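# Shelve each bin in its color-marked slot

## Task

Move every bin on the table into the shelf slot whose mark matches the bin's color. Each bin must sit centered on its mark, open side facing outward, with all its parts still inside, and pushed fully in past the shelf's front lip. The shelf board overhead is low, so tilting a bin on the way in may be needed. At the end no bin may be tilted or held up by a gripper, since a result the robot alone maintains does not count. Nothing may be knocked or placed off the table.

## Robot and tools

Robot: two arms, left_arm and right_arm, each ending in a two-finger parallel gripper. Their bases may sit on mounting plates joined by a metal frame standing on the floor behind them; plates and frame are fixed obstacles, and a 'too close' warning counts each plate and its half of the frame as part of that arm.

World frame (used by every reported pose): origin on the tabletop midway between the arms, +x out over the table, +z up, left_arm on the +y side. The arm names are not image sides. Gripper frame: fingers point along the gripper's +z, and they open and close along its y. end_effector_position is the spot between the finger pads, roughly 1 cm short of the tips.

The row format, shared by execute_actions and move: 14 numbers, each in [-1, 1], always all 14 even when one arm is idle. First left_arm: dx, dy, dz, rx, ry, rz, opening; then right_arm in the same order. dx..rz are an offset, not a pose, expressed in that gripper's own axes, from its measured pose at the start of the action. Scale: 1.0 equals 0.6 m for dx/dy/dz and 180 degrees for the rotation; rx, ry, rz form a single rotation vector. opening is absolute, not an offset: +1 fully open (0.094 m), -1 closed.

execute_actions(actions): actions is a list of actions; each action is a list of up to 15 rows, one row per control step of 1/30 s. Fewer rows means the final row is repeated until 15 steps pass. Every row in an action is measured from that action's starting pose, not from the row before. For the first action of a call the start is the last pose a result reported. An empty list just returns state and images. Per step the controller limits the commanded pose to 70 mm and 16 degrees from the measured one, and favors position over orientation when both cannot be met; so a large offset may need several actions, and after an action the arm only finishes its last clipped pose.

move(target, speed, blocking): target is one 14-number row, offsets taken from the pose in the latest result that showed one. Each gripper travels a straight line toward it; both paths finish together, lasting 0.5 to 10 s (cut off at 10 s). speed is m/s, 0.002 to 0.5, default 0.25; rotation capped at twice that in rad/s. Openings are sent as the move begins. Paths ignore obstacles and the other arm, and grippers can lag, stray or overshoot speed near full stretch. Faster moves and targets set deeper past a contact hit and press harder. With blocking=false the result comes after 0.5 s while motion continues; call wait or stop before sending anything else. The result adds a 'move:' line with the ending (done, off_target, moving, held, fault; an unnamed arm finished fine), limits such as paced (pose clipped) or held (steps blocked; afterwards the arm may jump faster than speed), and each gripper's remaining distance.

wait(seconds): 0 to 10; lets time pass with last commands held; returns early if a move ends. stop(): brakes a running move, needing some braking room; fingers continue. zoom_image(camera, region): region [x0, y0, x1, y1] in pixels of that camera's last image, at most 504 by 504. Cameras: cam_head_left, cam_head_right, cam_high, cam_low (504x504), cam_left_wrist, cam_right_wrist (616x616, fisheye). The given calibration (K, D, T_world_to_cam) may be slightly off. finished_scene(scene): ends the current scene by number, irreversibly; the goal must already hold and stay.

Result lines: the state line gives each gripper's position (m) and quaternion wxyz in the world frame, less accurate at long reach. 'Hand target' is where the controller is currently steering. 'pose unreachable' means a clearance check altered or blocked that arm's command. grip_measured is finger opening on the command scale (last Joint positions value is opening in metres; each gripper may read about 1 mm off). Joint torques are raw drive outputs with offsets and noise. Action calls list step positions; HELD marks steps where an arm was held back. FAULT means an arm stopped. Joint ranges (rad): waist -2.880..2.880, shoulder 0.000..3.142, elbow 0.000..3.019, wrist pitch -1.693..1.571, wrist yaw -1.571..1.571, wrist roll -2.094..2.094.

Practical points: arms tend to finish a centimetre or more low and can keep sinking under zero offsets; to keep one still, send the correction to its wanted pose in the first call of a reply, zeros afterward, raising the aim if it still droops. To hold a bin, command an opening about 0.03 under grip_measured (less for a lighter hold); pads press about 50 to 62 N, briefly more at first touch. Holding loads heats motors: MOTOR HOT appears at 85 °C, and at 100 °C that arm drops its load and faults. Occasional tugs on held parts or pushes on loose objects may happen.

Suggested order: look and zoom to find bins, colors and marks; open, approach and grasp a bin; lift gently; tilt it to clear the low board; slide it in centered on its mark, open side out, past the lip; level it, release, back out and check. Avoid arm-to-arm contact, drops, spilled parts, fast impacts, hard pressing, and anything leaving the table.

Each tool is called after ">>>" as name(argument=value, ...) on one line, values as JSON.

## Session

>>> execute_actions(actions=[])

Scene clock: 0.00 s.
left_arm: end_effector_position=(+0.2008, +0.6667, +0.2608) grip_measured=+1.000 end_effector_quat_wxyz=(-0.019, -0.381, +0.924, +0.006) | right_arm: end_effector_position=(+0.5336, +0.1585, +0.1451) grip_measured=+1.000 end_effector_quat_wxyz=(+0.034, -0.538, +0.823, +0.177)
Joint positions: left_arm=[ 0.926  1.475  1.455 -1.573 -0.034  0.295  0.094] | right_arm=[ 0.588  1.98   1.792 -1.309 -0.356 -0.561  0.094]
Joint velocities: left_arm=[-0.005 -0.024 -0.012  0.007 -0.066  0.066  0.   ] | right_arm=[-0.005 -0.005 -0.027  0.002  0.007 -0.066  0.   ]
Joint torques (N m, as the arm reports them, + toward a larger angle): no reading
Hand target (left_arm): +0.204, +0.673, +0.276; -0.003, -0.381, +0.924, +0.019
Hand target (right_arm): +0.541, +0.164, +0.164; +0.056, -0.541, +0.820, +0.177
camera_calibration (this result's frames):
cam_left_wrist: T_world_to_cam=[[0.704413, -0.709013, -0.033223, 0.338404], [-0.544317, -0.569642, 0.615814, 0.33048], [-0.455545, -0.415704, -0.787191, 0.698463], [0, 0, 0, 1]] pos_world=[0.259692, 0.718541, 0.357552]
cam_right_wrist: T_world_to_cam=[[0.899425, -0.354468, -0.25571, -0.384189], [-0.259382, -0.903769, 0.340473, 0.236474], [-0.35179, -0.239903, -0.904815, 0.481173], [0, 0, 0, 1]] pos_world=[0.576158, 0.19297, 0.256619]

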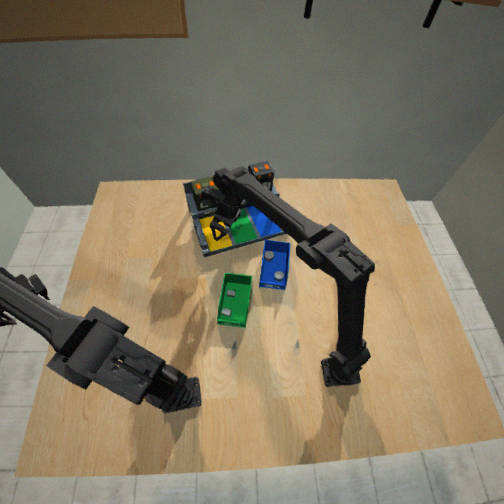

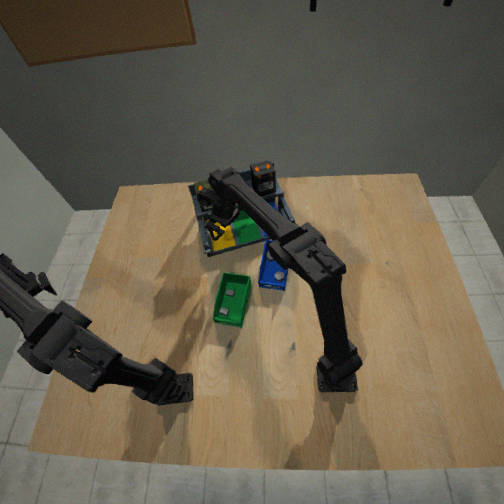

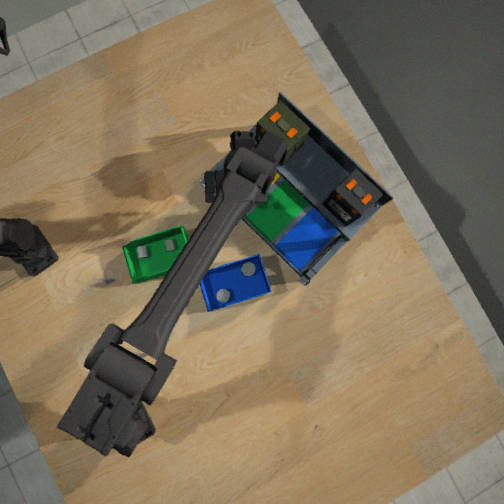

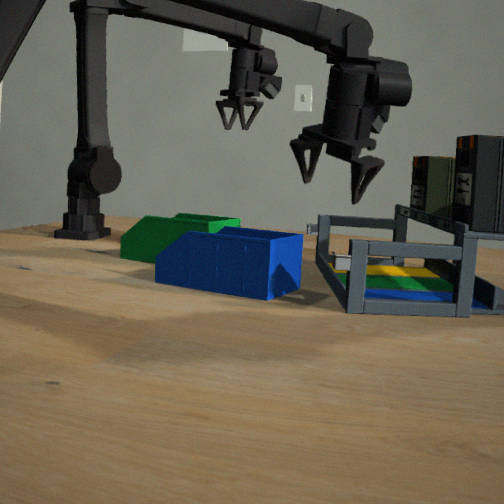

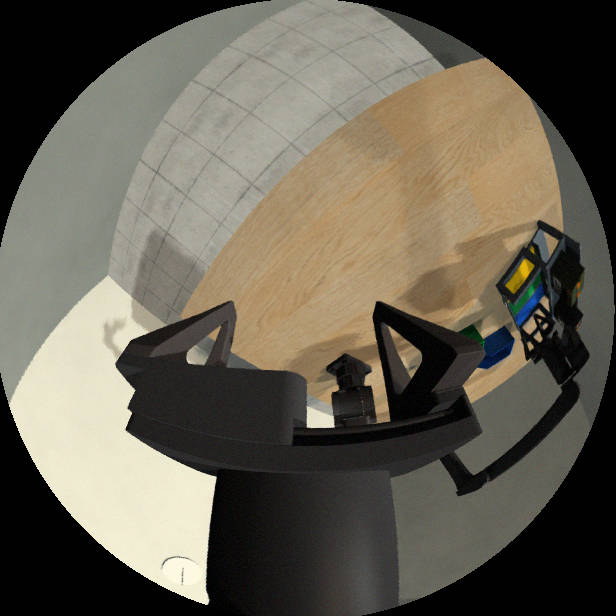

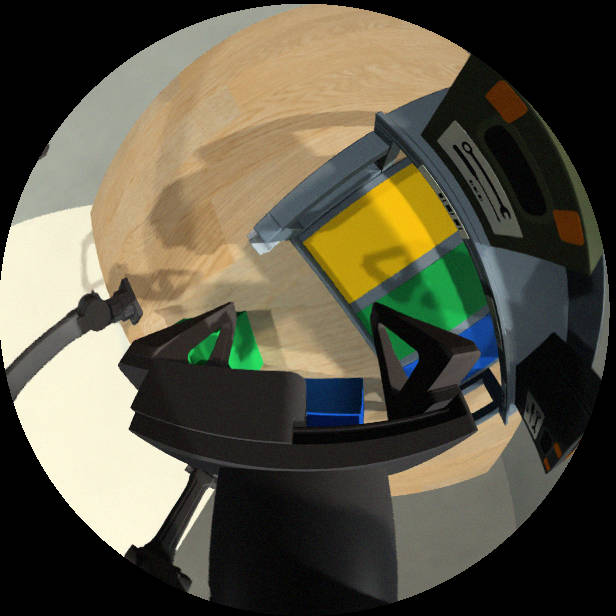

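>>> zoom_image(camera="cam_high", region=[110,160,362,330])

Region (110, 160, 362, 330) of cam_high's 504x504 image, scaled by 2.000, with more detail than that image has; it fills the top 340 rows of this view, and the rest is white.

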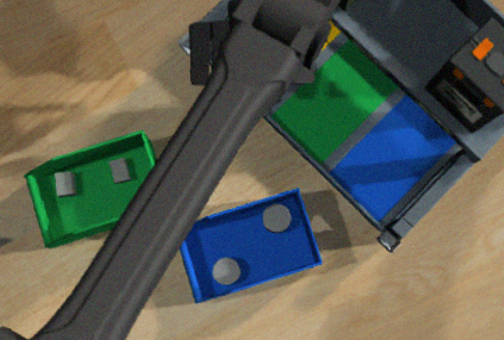

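>>> move(target=[0.452,-0.537,0.18,-0.009,-0.014,0.805,0,0.405,0.117,-0.04,0.074,0.088,-0.064,0], speed=0.4)

>>> move(target=[0,0,0,0,0,0,0,0,-0.005,0.09,0,0,0,0], speed=0.1)

Scene clock: 29.13 s.
left_arm: end_effector_position=(+0.2296, +0.2494, +0.1509) grip_measured=+0.002 end_effector_quat_wxyz=(-0.012, +0.761, +0.649, -0.002) | right_arm: end_effector_position=(+0.3640, -0.0356, +0.1193) grip_measured=+0.002 end_effector_quat_wxyz=(-0.016, -0.628, +0.778, +0.004)
Joint positions: left_arm=[-0.317  0.968  0.745 -1.369 -0.013  1.563  0.047] | right_arm=[ 0.564  1.429  1.026 -1.2   -0.005 -0.799  0.047]
Joint velocities: left_arm=[-0.005 -0.005  0.022 -0.012 -0.051  0.081  0.   ] | right_arm=[-0.024 -0.005  0.007  0.012  0.022  0.007 -0.   ]
Joint torques (N m, as the arm reports them, + toward a larger angle): left_arm=[-1.35 -1.88  7.21  1.22  0.12  0.25] | right_arm=[ -2.26 -14.56   8.83   1.14   0.01  -0.13]
Hand target (left_arm): +0.234, +0.248, +0.150; -0.007, +0.767, +0.642, +0.001
Hand target (right_arm): +0.371, -0.038, +0.125; +0.001, -0.629, +0.778, +0.001
Off the commanded pose (left_arm): 0.004 m, 2 deg.
Off the commanded pose (right_arm): 0.010 m, 2 deg.
move: done
camera_calibration (this result's frames):
cam_left_wrist: T_world_to_cam=[[-0.987601, 0.156382, 0.0137106, 0.184096], [0.133018, 0.787264, 0.602098, -0.315798], [0.0833634, 0.596456, -0.798305, 0.0770855], [0, 0, 0, 1]] pos_world=[0.217394, 0.173849, 0.249155]
cam_right_wrist: T_world_to_cam=[[0.977683, -0.208207, -0.028031, -0.35748], [-0.150983, -0.789131, 0.595379, -0.0399043], [-0.146082, -0.57786, -0.802956, 0.252619], [0, 0, 0, 1]] pos_world=[0.380381, 0.040059, 0.216579]

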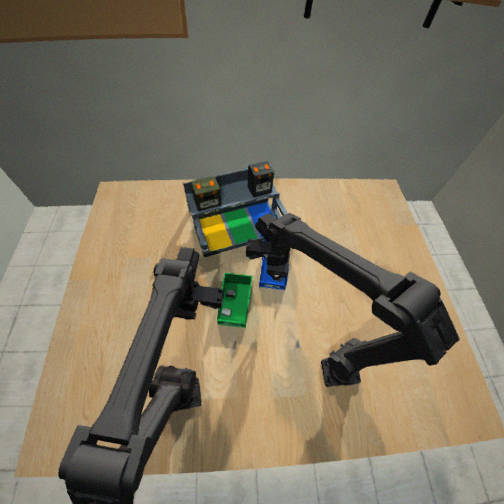

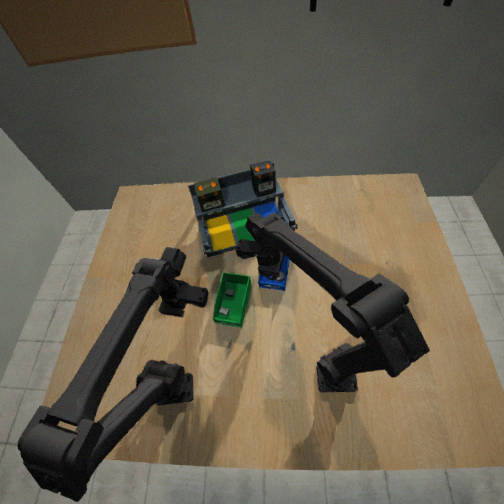

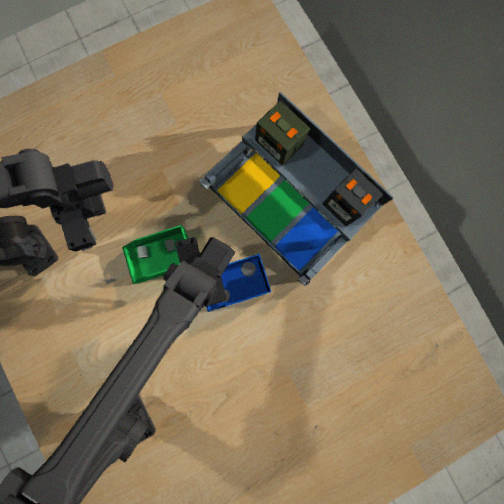

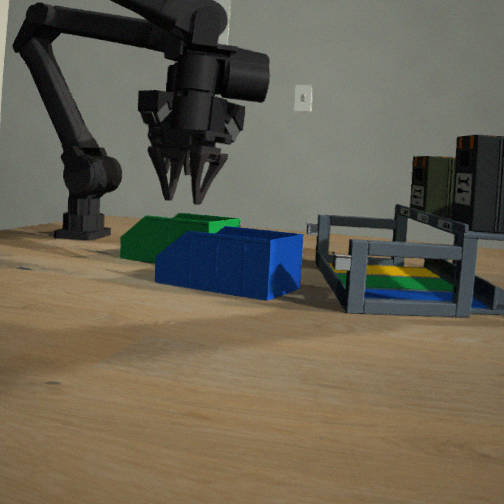

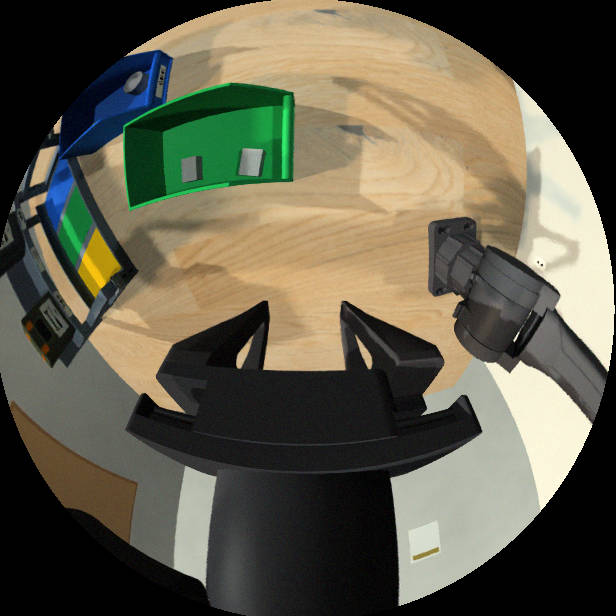

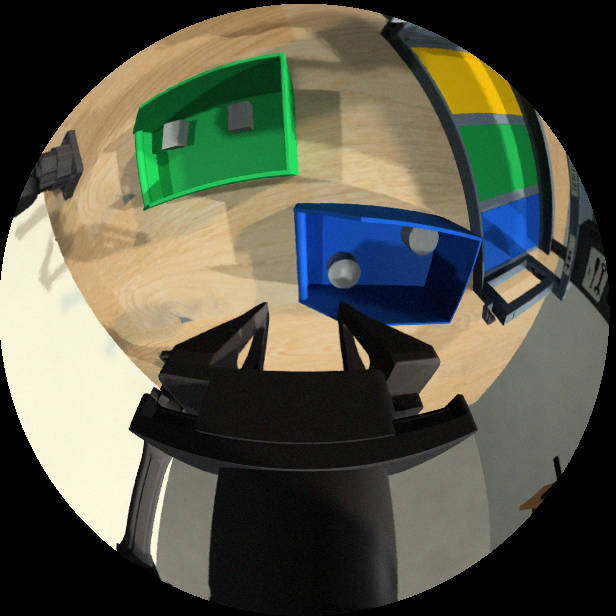

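Scene clock: 30.03 s.
left_arm: end_effector_position=(+0.2296, +0.2494, +0.1509) grip_measured=+0.002 end_effector_quat_wxyz=(-0.012, +0.761, +0.649, -0.002) | right_arm: end_effector_position=(+0.3585, -0.0390, +0.0640) grip_measured=+0.002 end_effector_quat_wxyz=(-0.026, -0.628, +0.778, +0.006)
Joint positions: left_arm=[-0.317  0.968  0.745 -1.369 -0.013  1.563  0.047] | right_arm=[ 0.564  1.499  0.937 -1.063 -0.005 -0.799  0.047]
Joint velocities: left_arm=[-0.005 -0.015  0.007  0.002  0.051 -0.066 -0.001] | right_arm=[ 0.015 -0.024  0.002  0.002 -0.066 -0.022 -0.001]
Joint torques (N m, as the arm reports them, + toward a larger angle): left_arm=[-1.48 -2.65  7.27  0.21  0.11  0.14] | right_arm=[ -1.7  -14.54   8.38   0.89  -0.13  -0.12]
Hand target (left_arm): +0.230, +0.249, +0.151; -0.012, +0.761, +0.649, -0.002
Hand target (right_arm): +0.365, -0.038, +0.066; -0.016, -0.628, +0.778, +0.004
Off the commanded pose (left_arm): 0.000 m, 0 deg.
Off the commanded pose (right_arm): 0.007 m, 1 deg.
move: done
camera_calibration (this result's frames):
cam_left_wrist: T_world_to_cam=[[-0.987542, 0.156759, 0.0137155, 0.183987], [0.133322, 0.787217, 0.602091, -0.315855], [0.083586, 0.596419, -0.798309, 0.0770444], [0, 0, 0, 1]] pos_world=[0.217366, 0.173854, 0.249155]
cam_right_wrist: T_world_to_cam=[[0.977022, -0.20862, -0.0436454, -0.353123], [-0.139898, -0.782197, 0.607121, -0.0149915], [-0.160797, -0.587065, -0.79341, 0.209702], [0, 0, 0, 1]] pos_world=[0.376631, 0.0377136, 0.160069]

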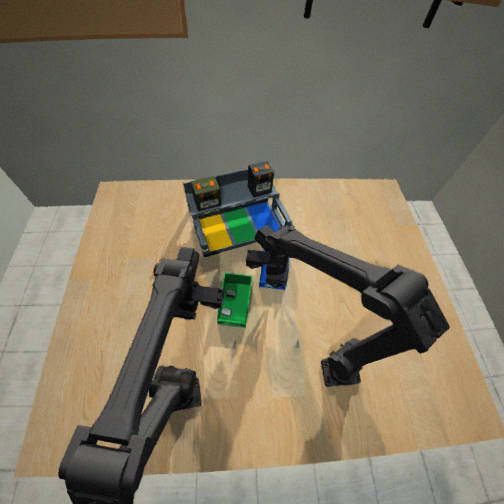

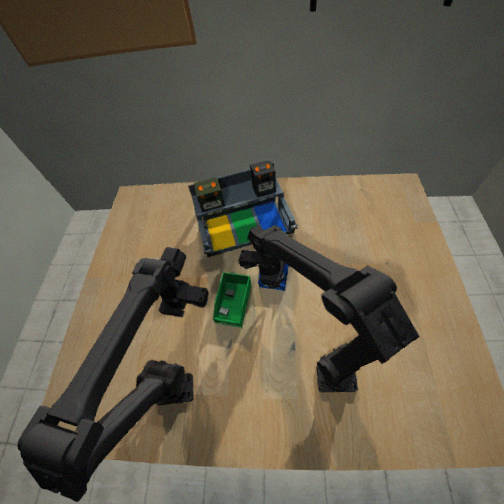

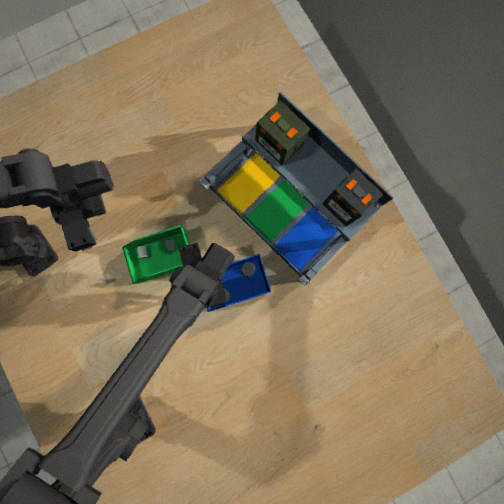

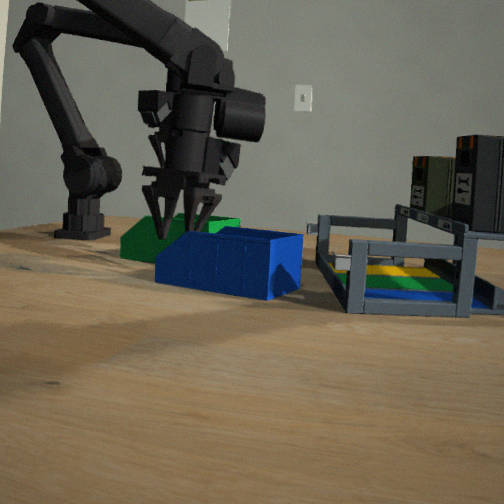

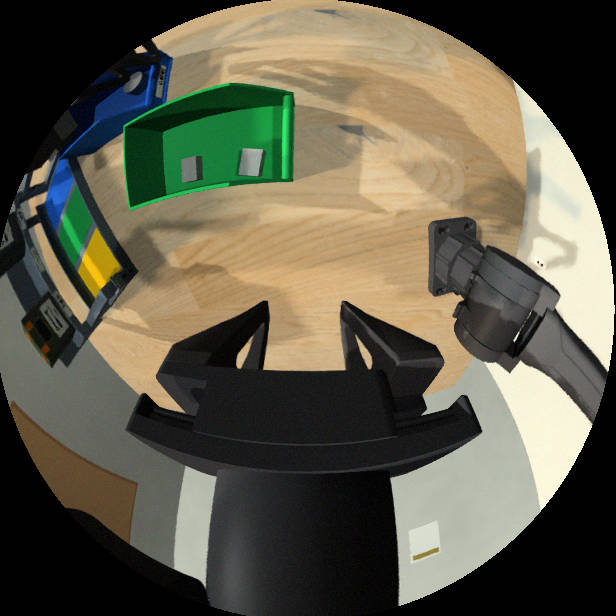

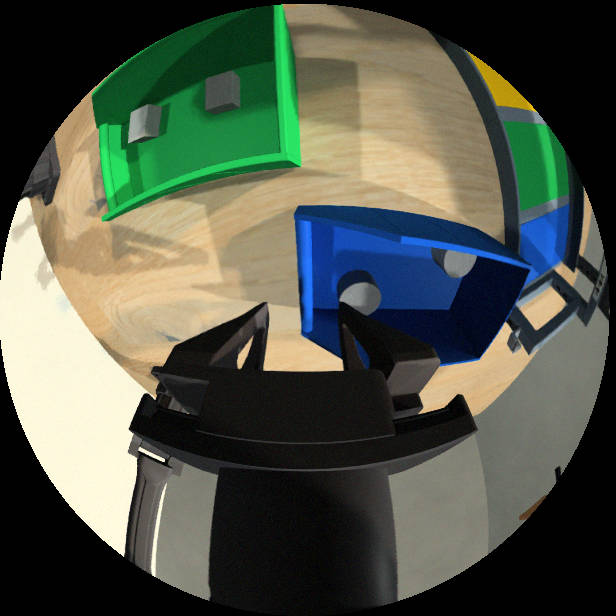

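>>> move(target=[0,0,0,0,0,0,0,-0.022,-0.012,0.062,0.01,-0.012,-0.012,-0.5], speed=0.05)

Scene clock: 38.97 s.
left_arm: end_effector_position=(+0.2296, +0.2494, +0.1509) grip_measured=+0.002 end_effector_quat_wxyz=(-0.012, +0.761, +0.649, -0.002) | right_arm: end_effector_position=(+0.3646, -0.0348, +0.0275) grip_measured=-0.498 end_effector_quat_wxyz=(-0.009, -0.633, +0.774, +0.005)
Joint positions: left_arm=[-0.317  0.968  0.745 -1.369 -0.013  1.563  0.047] | right_arm=[ 0.564  1.558  0.889 -0.921 -0.007 -0.813  0.024]
Joint velocities: left_arm=[-0.005  0.005 -0.012  0.022 -0.066 -0.007  0.   ] | right_arm=[-0.005  0.005  0.002 -0.017  0.022 -0.007 -0.001]
Joint torques (N m, as the arm reports them, + toward a larger angle): left_arm=[-1.67 -2.66  7.32  0.37  0.05  0.06] | right_arm=[ -0.65 -13.66   7.2    1.13  -0.32  -0.22]
Hand target (left_arm): +0.230, +0.249, +0.151; -0.012, +0.761, +0.649, -0.002
Hand target (right_arm): +0.366, -0.029, +0.027; -0.002, -0.642, +0.766, +0.006
Off the commanded pose (left_arm): 0.000 m, 0 deg.
Off the commanded pose (right_arm): 0.007 m, 2 deg.
move: done
camera_calibration (this result's frames):
cam_left_wrist: T_world_to_cam=[[-0.987542, 0.156759, 0.0137155, 0.183987], [0.133322, 0.787217, 0.602091, -0.315855], [0.083586, 0.596419, -0.798309, 0.0770444], [0, 0, 0, 1]] pos_world=[0.217366, 0.173854, 0.249155]
cam_right_wrist: T_world_to_cam=[[0.980819, -0.193851, -0.0204176, -0.36131], [-0.145248, -0.796695, 0.586669, 0.0134197], [-0.129993, -0.57245, -0.809569, 0.173927], [0, 0, 0, 1]] pos_world=[0.378938, 0.0402155, 0.125556]

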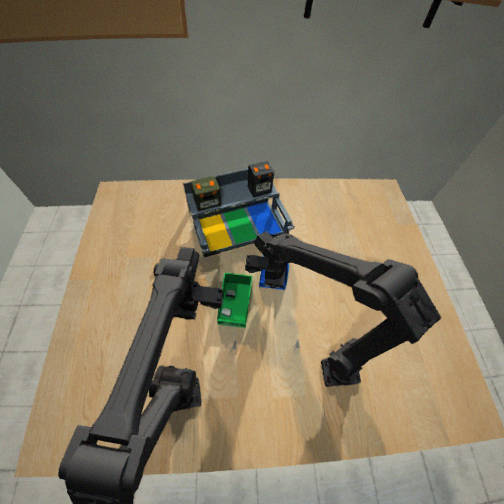

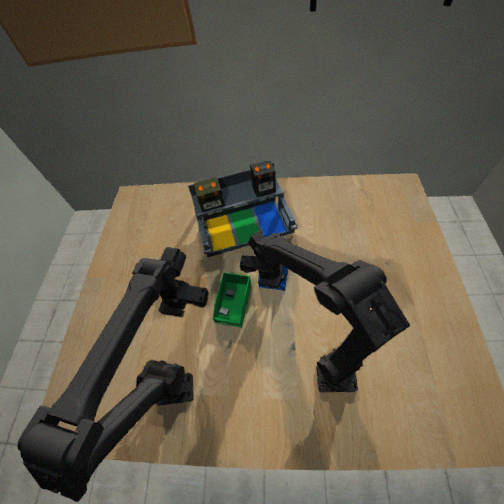

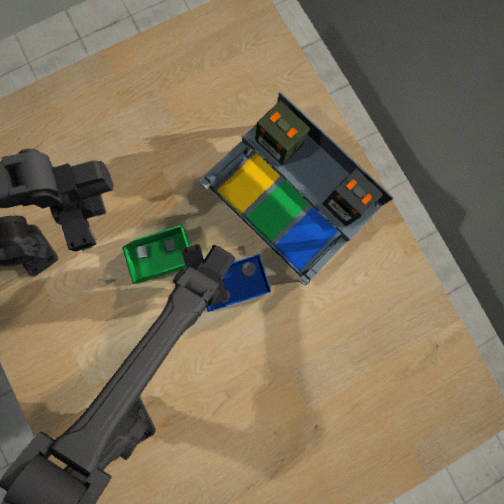

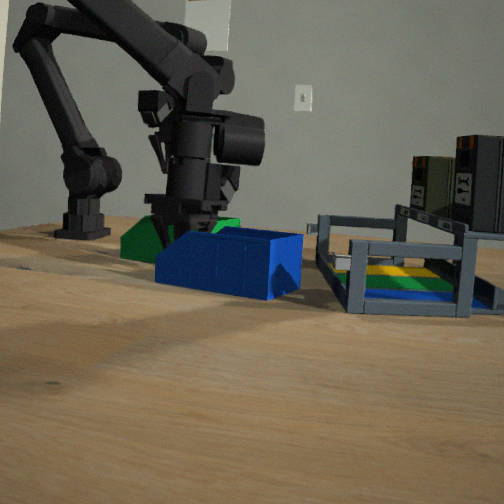

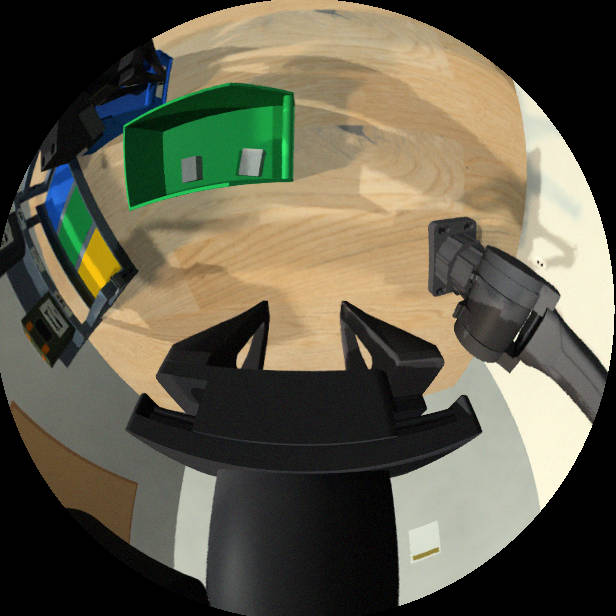

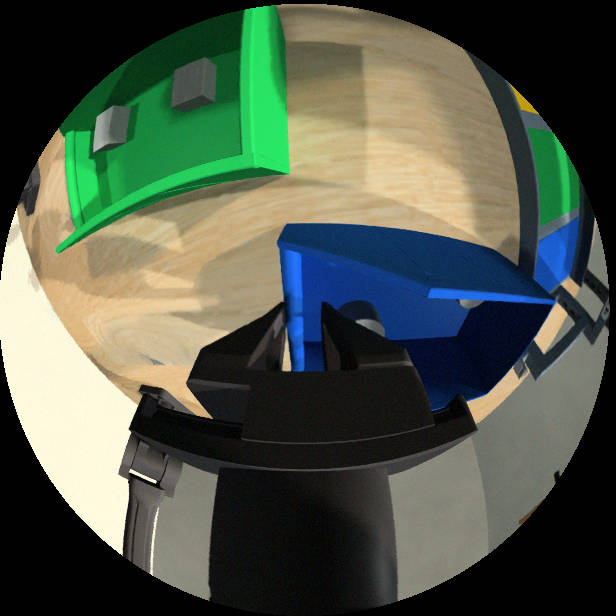

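>>> execute_actions(actions=[[[0,0,0,0,0,0,0,0,0.004,0,0,0,0,-1]]])

>>> move(target=[-0.2,0.03,0.11,0,0,0,0,0.085,-0.15,-0.225,0.06,-0.02,-0.165,-1], speed=0.1)

Scene clock: 46.77 s.
left_arm: end_effector_position=(+0.2296, +0.2494, +0.1509) grip_measured=+0.002 end_effector_quat_wxyz=(-0.012, +0.761, +0.649, -0.002) | right_arm: end_effector_position=(+0.3635, -0.0350, +0.0269) grip_measured=-0.826 end_effector_quat_wxyz=(-0.010, -0.634, +0.773, +0.006)
Joint positions: left_arm=[-0.317  0.968  0.745 -1.369 -0.013  1.563  0.047] | right_arm=[ 0.564  1.558  0.887 -0.921 -0.009 -0.815  0.008]
Joint velocities: left_arm=[ 0.005  0.015  0.012  0.007  0.007 -0.037  0.   ] | right_arm=[-0.024 -0.005  0.007  0.007  0.037 -0.051 -0.001]
Joint torques (N m, as the arm reports them, + toward a larger angle): left_arm=[-1.26 -1.81  7.06  0.39  0.04  0.09] | right_arm=[ -0.99 -14.6    6.9    0.48  -0.1   -0.02]
Hand target (left_arm): +0.230, +0.249, +0.151; -0.012, +0.761, +0.649, -0.002
Hand target (right_arm): +0.362, -0.034, +0.027; -0.009, -0.634, +0.774, +0.005
Off the commanded pose (left_arm): 0.000 m, 0 deg.
Off the commanded pose (right_arm): 0.002 m, 0 deg.
Step readings (end_effector_position):
0: left_arm (+0.2296, +0.2494, +0.1509) | right_arm (+0.3646, -0.0348, +0.0275)
1: left_arm (+0.2296, +0.2494, +0.1509) | right_arm (+0.3640, -0.0348, +0.0272)
2: left_arm (+0.2296, +0.2494, +0.1509) | right_arm (+0.3634, -0.0349, +0.0268)
4: left_arm (+0.2296, +0.2494, +0.1509) | right_arm (+0.3635, -0.0350, +0.0269)
8: left_arm (+0.2296, +0.2494, +0.1509) | right_arm (+0.3635, -0.0350, +0.0269)
15: end_effector_position above
camera_calibration (this result's frames):
cam_left_wrist: T_world_to_cam=[[-0.987542, 0.156759, 0.0137155, 0.183987], [0.133322, 0.787217, 0.602091, -0.315855], [0.083586, 0.596419, -0.798309, 0.0770444], [0, 0, 0, 1]] pos_world=[0.217366, 0.173854, 0.249155]
cam_right_wrist: T_world_to_cam=[[0.981128, -0.192004, -0.0228641, -0.360247], [-0.142325, -0.797149, 0.586768, 0.0123147], [-0.130888, -0.572441, -0.809432, 0.173543], [0, 0, 0, 1]] pos_world=[0.377916, 0.0399911, 0.125009]

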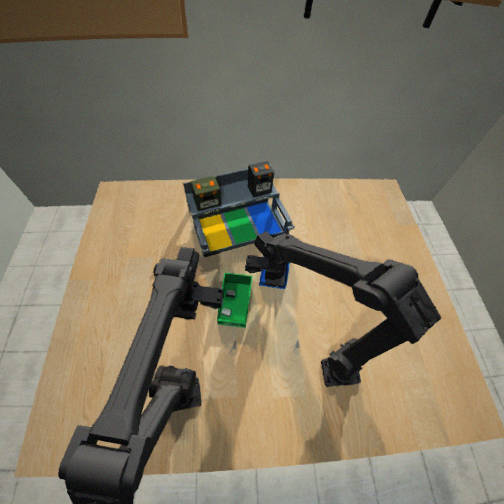

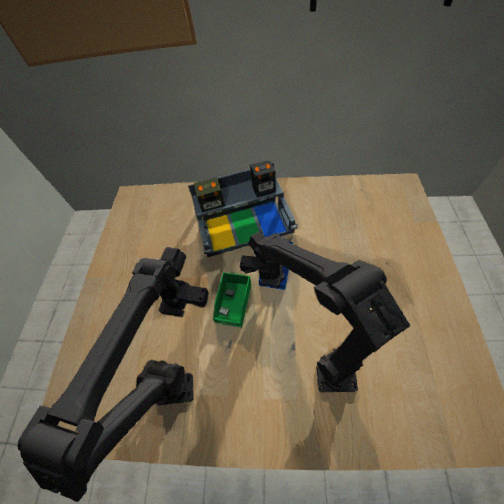

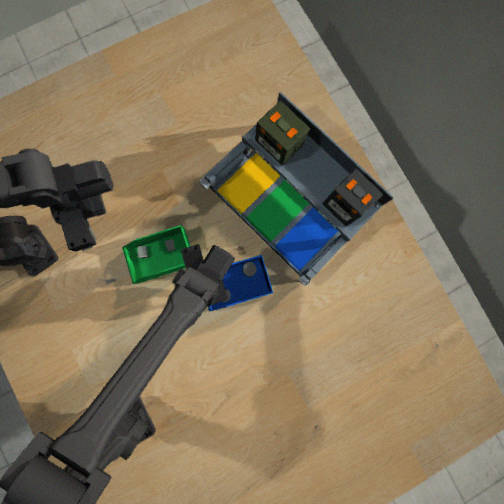

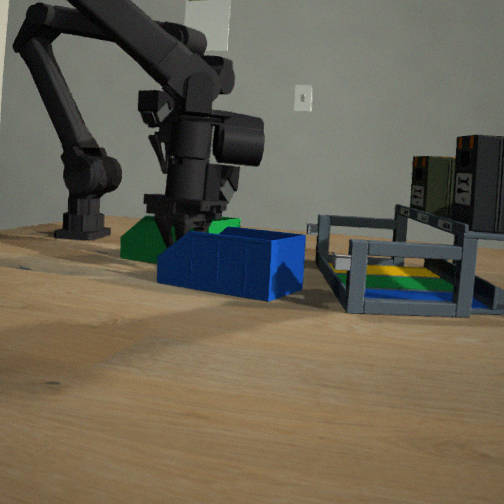

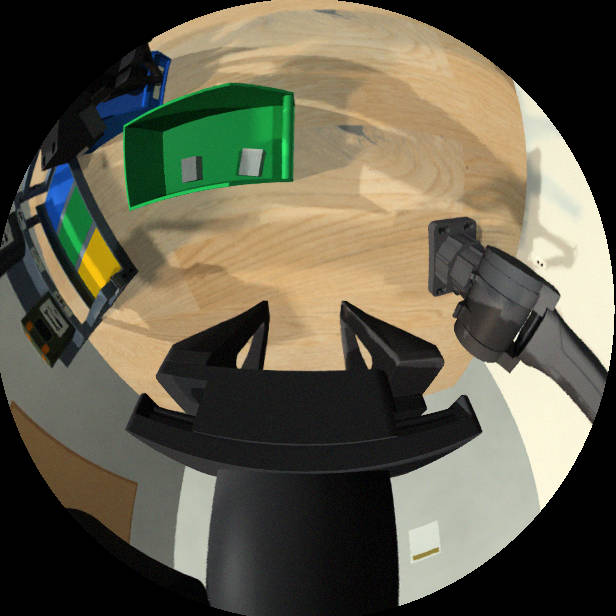

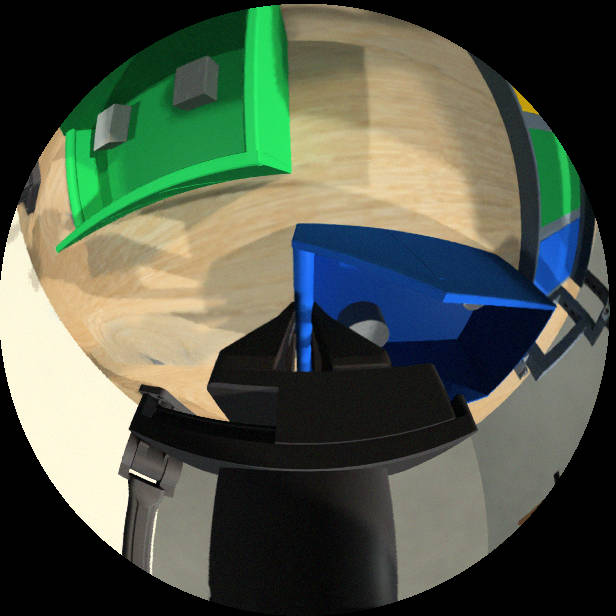

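Scene clock: 50.00 s.
left_arm: end_effector_position=(+0.2249, +0.1344, +0.0825) grip_measured=+0.002 end_effector_quat_wxyz=(-0.021, +0.763, +0.646, -0.001) | right_arm: end_effector_position=(+0.4103, -0.1076, +0.1092) grip_measured=-0.825 end_effector_quat_wxyz=(-0.021, +0.810, -0.586, +0.011)
Joint positions: left_arm=[-0.752  1.185  0.698 -1.125 -0.009  1.137  0.047] | right_arm=[ 0.342  1.417  0.984 -1.09  -0.006 -1.552  0.008]
Joint velocities: left_arm=[-0.015 -0.024 -0.002 -0.007  0.051  0.007 -0.   ] | right_arm=[ 0.005  0.005  0.007  0.002  0.007 -0.037 -0.   ]
Joint torques (N m, as the arm reports them, + toward a larger angle): left_arm=[-2.02 -4.07  6.91  0.97  0.17 -0.06] | right_arm=[ -2.13 -17.84  15.6    0.31  -0.39  -0.2 ]
Hand target (left_arm): +0.229, +0.129, +0.083; -0.013, +0.761, +0.649, +0.000
Hand target (right_arm): +0.442, -0.101, +0.161; -0.074, +0.809, -0.581, +0.047
Off the commanded pose (left_arm): 0.006 m, 1 deg.
Off the commanded pose (right_arm): 0.062 m, 7 deg.
move: off_target (right_arm)
camera_calibration (this result's frames):
cam_left_wrist: T_world_to_cam=[[-0.985958, 0.164848, 0.0266875, 0.195827], [0.146481, 0.776989, 0.612235, -0.185943], [0.0801897, 0.607547, -0.790225, 0.0900925], [0, 0, 0, 1]] pos_world=[0.213089, 0.0574584, 0.179808]
cam_right_wrist: T_world_to_cam=[[0.94749, 0.316411, 0.0463303, -0.357334], [0.233843, -0.784366, 0.574532, -0.238845], [0.218128, -0.533529, -0.81717, 0.0665254], [0, 0, 0, 1]] pos_world=[0.379912, -0.0387843, 0.208142]

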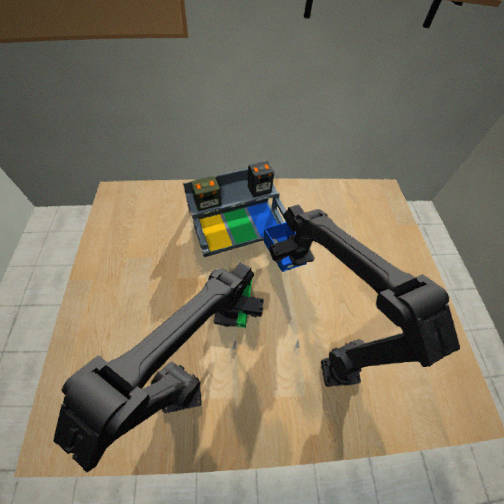

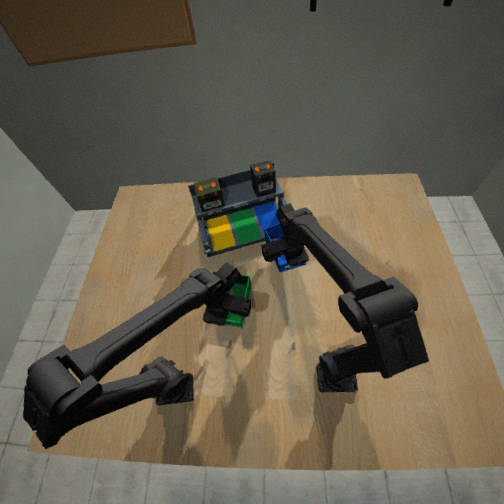

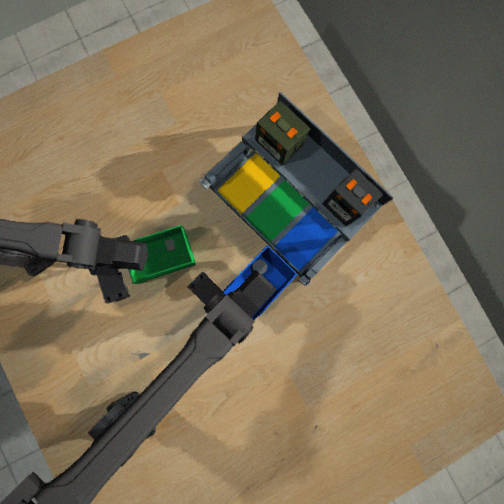

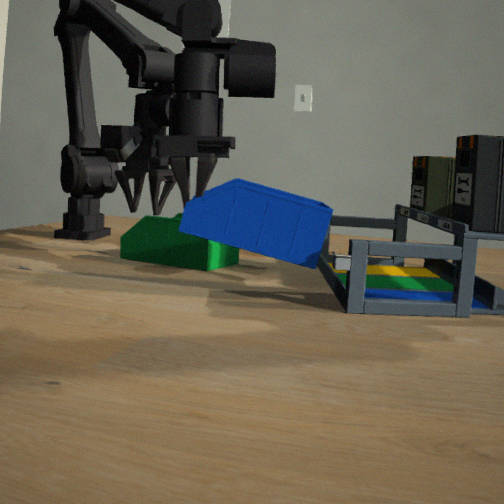

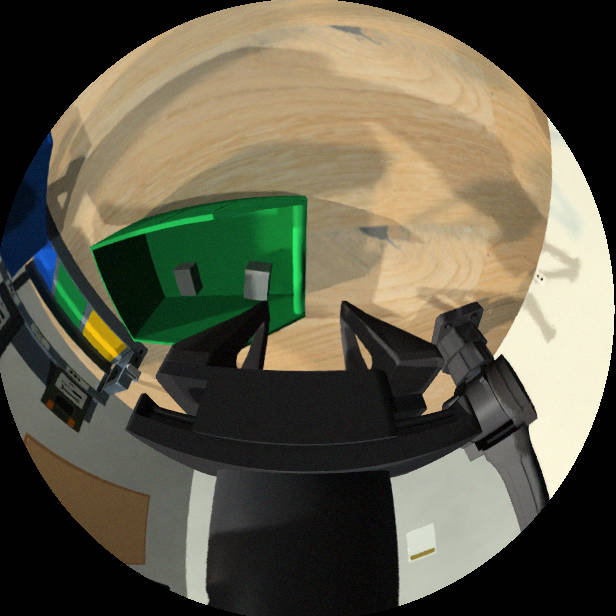

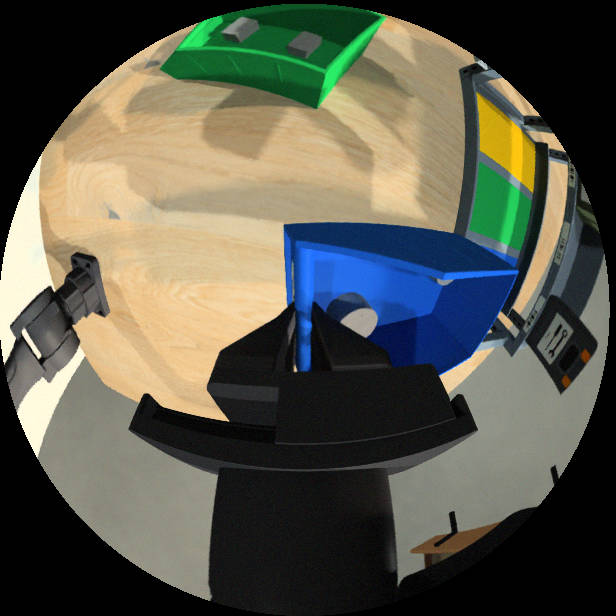

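>>> execute_actions(actions=[[[-0.03,0.012,0.025,-0.005,-0.012,0,-0.45,0.004,-0.095,-0.07,0.045,0,0,-1]],[[-0.008,0.008,0.025,0,-0.005,0,-0.45,0.004,-0.1,-0.065,0.04,0,0,-1]],[[-0.006,0.006,0.01,0,0,0,-0.45,0.004,-0.1,-0.062,0.038,0,0,-1]],[[-0.004,0.004,0,0,0,0,-0.45,0.004,-0.1,-0.055,0.036,0,0,-1]]])

>>> zoom_image(camera="cam_high", region=[210,160,370,310])

Scene clock: 58.97 s.
left_arm: end_effector_position=(+0.2248, +0.1190, +0.0464) grip_measured=-0.448 end_effector_quat_wxyz=(-0.022, +0.766, +0.643, -0.019) | right_arm: end_effector_position=(+0.4758, -0.0847, +0.0948) grip_measured=-0.825 end_effector_quat_wxyz=(-0.015, +0.811, -0.585, +0.007)
Joint positions: left_arm=[-0.775  1.283  0.666 -1.005  0.027  1.121  0.026] | right_arm=[ 0.342  1.616  1.168 -1.092 -0.006 -1.555  0.008]
Joint velocities: left_arm=[-0.005  0.005 -0.002 -0.007 -0.037  0.007  0.   ] | right_arm=[ 0.005 -0.005 -0.007  0.012 -0.037  0.066 -0.001]
Joint torques (N m, as the arm reports them, + toward a larger angle): left_arm=[-1.34 -4.35  6.52  0.42  0.06  0.08] | right_arm=[ -1.76 -20.54  14.94   1.03  -0.13  -0.11]
Hand target (left_arm): +0.227, +0.116, +0.046; -0.022, +0.766, +0.643, -0.019
Hand target (right_arm): +0.510, -0.076, +0.143; -0.067, +0.809, -0.583, +0.045
Off the commanded pose (left_arm): 0.003 m, 0 deg.
Off the commanded pose (right_arm): 0.061 m, 7 deg.
Step readings (end_effector_position; steps 1 to 15: 1st action; 16 to 30: 2nd action; 31 to 45: 3rd action; 46 to 60: 4th action):
0: left_arm (+0.2249, +0.1344, +0.0825) | right_arm (+0.4103, -0.1076, +0.1092)
1: left_arm (+0.2250, +0.1319, +0.0814) | right_arm (+0.4109, -0.1074, +0.1093)
2: left_arm (+0.2262, +0.1278, +0.0793) | right_arm (+0.4122, -0.1070, +0.1097)
4: left_arm (+0.2269, +0.1227, +0.0741) | right_arm (+0.4161, -0.1056, +0.1103)
8: left_arm (+0.2255, +0.1208, +0.0670) | right_arm (+0.4213, -0.1038, +0.1115)
15: left_arm (+0.2254, +0.1209, +0.0666) | right_arm (+0.4215, -0.1037, +0.1116)
16: left_arm (+0.2255, +0.1198, +0.0655) | right_arm (+0.4225, -0.1033, +0.1117)
17: left_arm (+0.2265, +0.1182, +0.0636) | right_arm (+0.4247, -0.1026, +0.1119)
19: left_arm (+0.2267, +0.1176, +0.0583) | right_arm (+0.4312, -0.1003, +0.1115)
23: left_arm (+0.2247, +0.1191, +0.0515) | right_arm (+0.4390, -0.0976, +0.1105)
30: left_arm (+0.2247, +0.1191, +0.0513) | right_arm (+0.4391, -0.0975, +0.1102)
31: left_arm (+0.2248, +0.1190, +0.0510) | right_arm (+0.4399, -0.0973, +0.1101)
32: left_arm (+0.2250, +0.1188, +0.0504) | right_arm (+0.4423, -0.0964, +0.1101)
34: left_arm (+0.2251, +0.1188, +0.0485) | right_arm (+0.4494, -0.0939, +0.1091)
38: left_arm (+0.2248, +0.1190, +0.0464) | right_arm (+0.4574, -0.0911, +0.1065)
45: left_arm (+0.2248, +0.1190, +0.0464) | right_arm (+0.4574, -0.0911, +0.1055)
46: left_arm (+0.2248, +0.1190, +0.0464) | right_arm (+0.4582, -0.0908, +0.1050)
47: left_arm (+0.2248, +0.1190, +0.0464) | right_arm (+0.4609, -0.0899, +0.1047)
49: left_arm (+0.2248, +0.1190, +0.0464) | right_arm (+0.4686, -0.0872, +0.1026)
53: left_arm (+0.2248, +0.1190, +0.0464) | right_arm (+0.4759, -0.0846, +0.0966)
60: end_effector_position above
camera_calibration (this result's frames):
cam_left_wrist: T_world_to_cam=[[-0.983769, 0.171993, 0.051151, 0.196742], [0.168726, 0.789636, 0.589921, -0.157345], [0.061072, 0.588977, -0.805839, 0.0781472], [0, 0, 0, 1]] pos_world=[0.215325, 0.0443796, 0.145731]
cam_right_wrist: T_world_to_cam=[[0.94722, 0.319146, 0.0303383, -0.424093], [0.244595, -0.780628, 0.575146, -0.232747], [0.207238, -0.537369, -0.817488, 0.0575978], [0, 0, 0, 1]] pos_world=[0.446702, -0.0153902, 0.193815]

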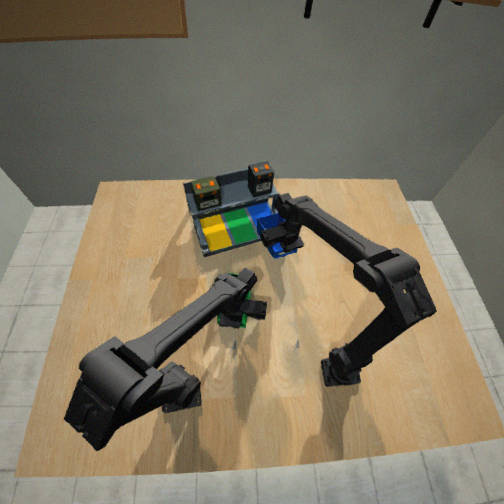

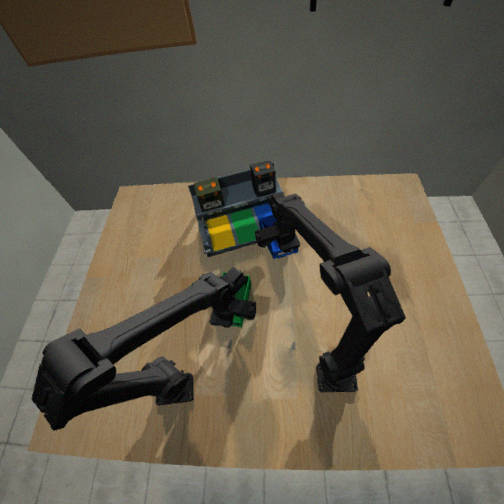

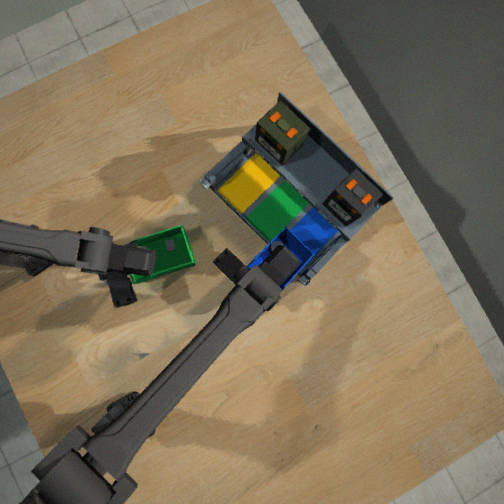

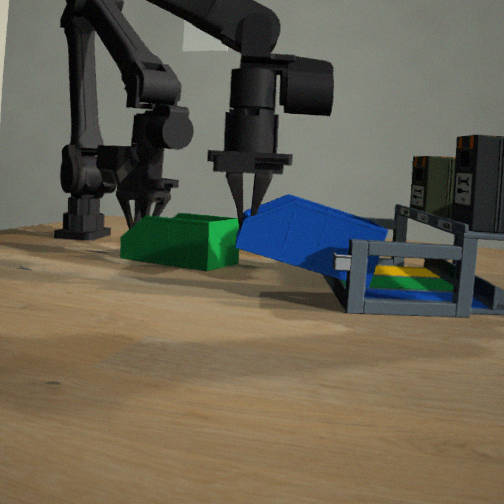

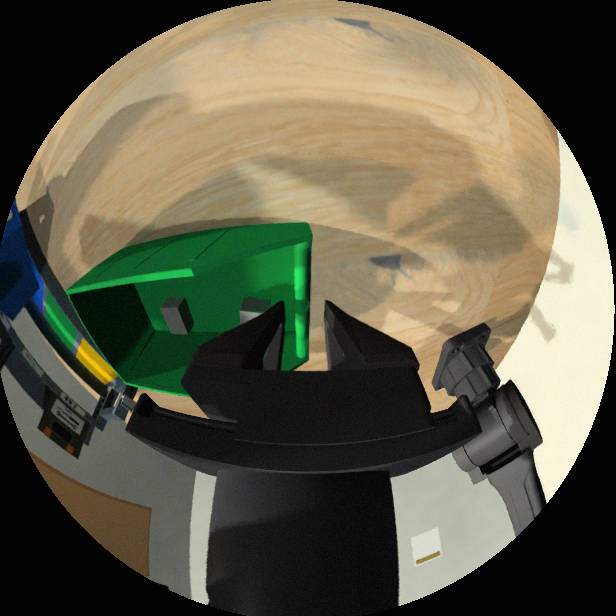

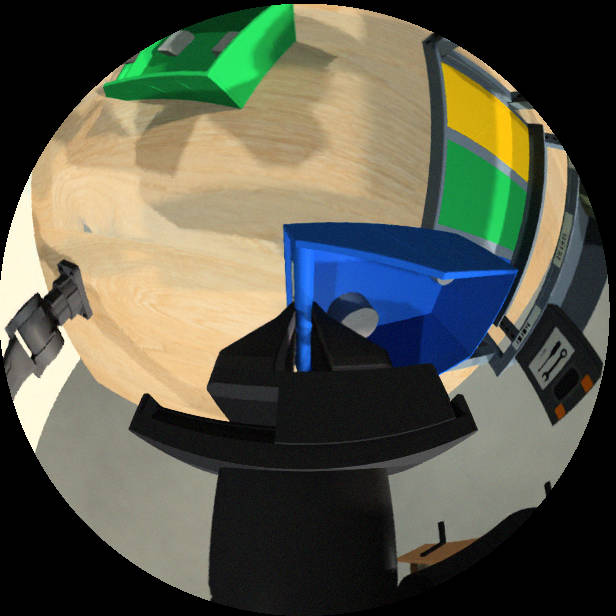

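Region (210, 160, 370, 310) of cam_high's 504x504 image, scaled by 3.150, with more detail than that image has; it fills the top 472 rows of this view, and the rest is white.

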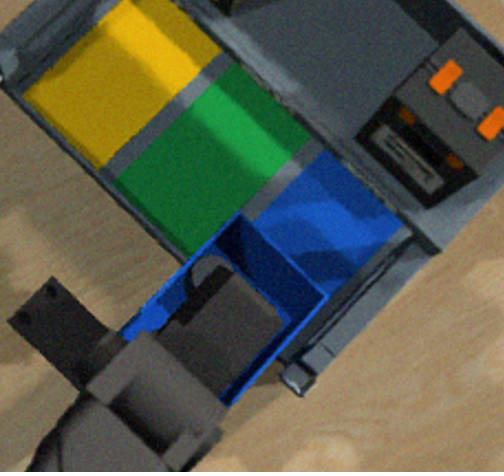

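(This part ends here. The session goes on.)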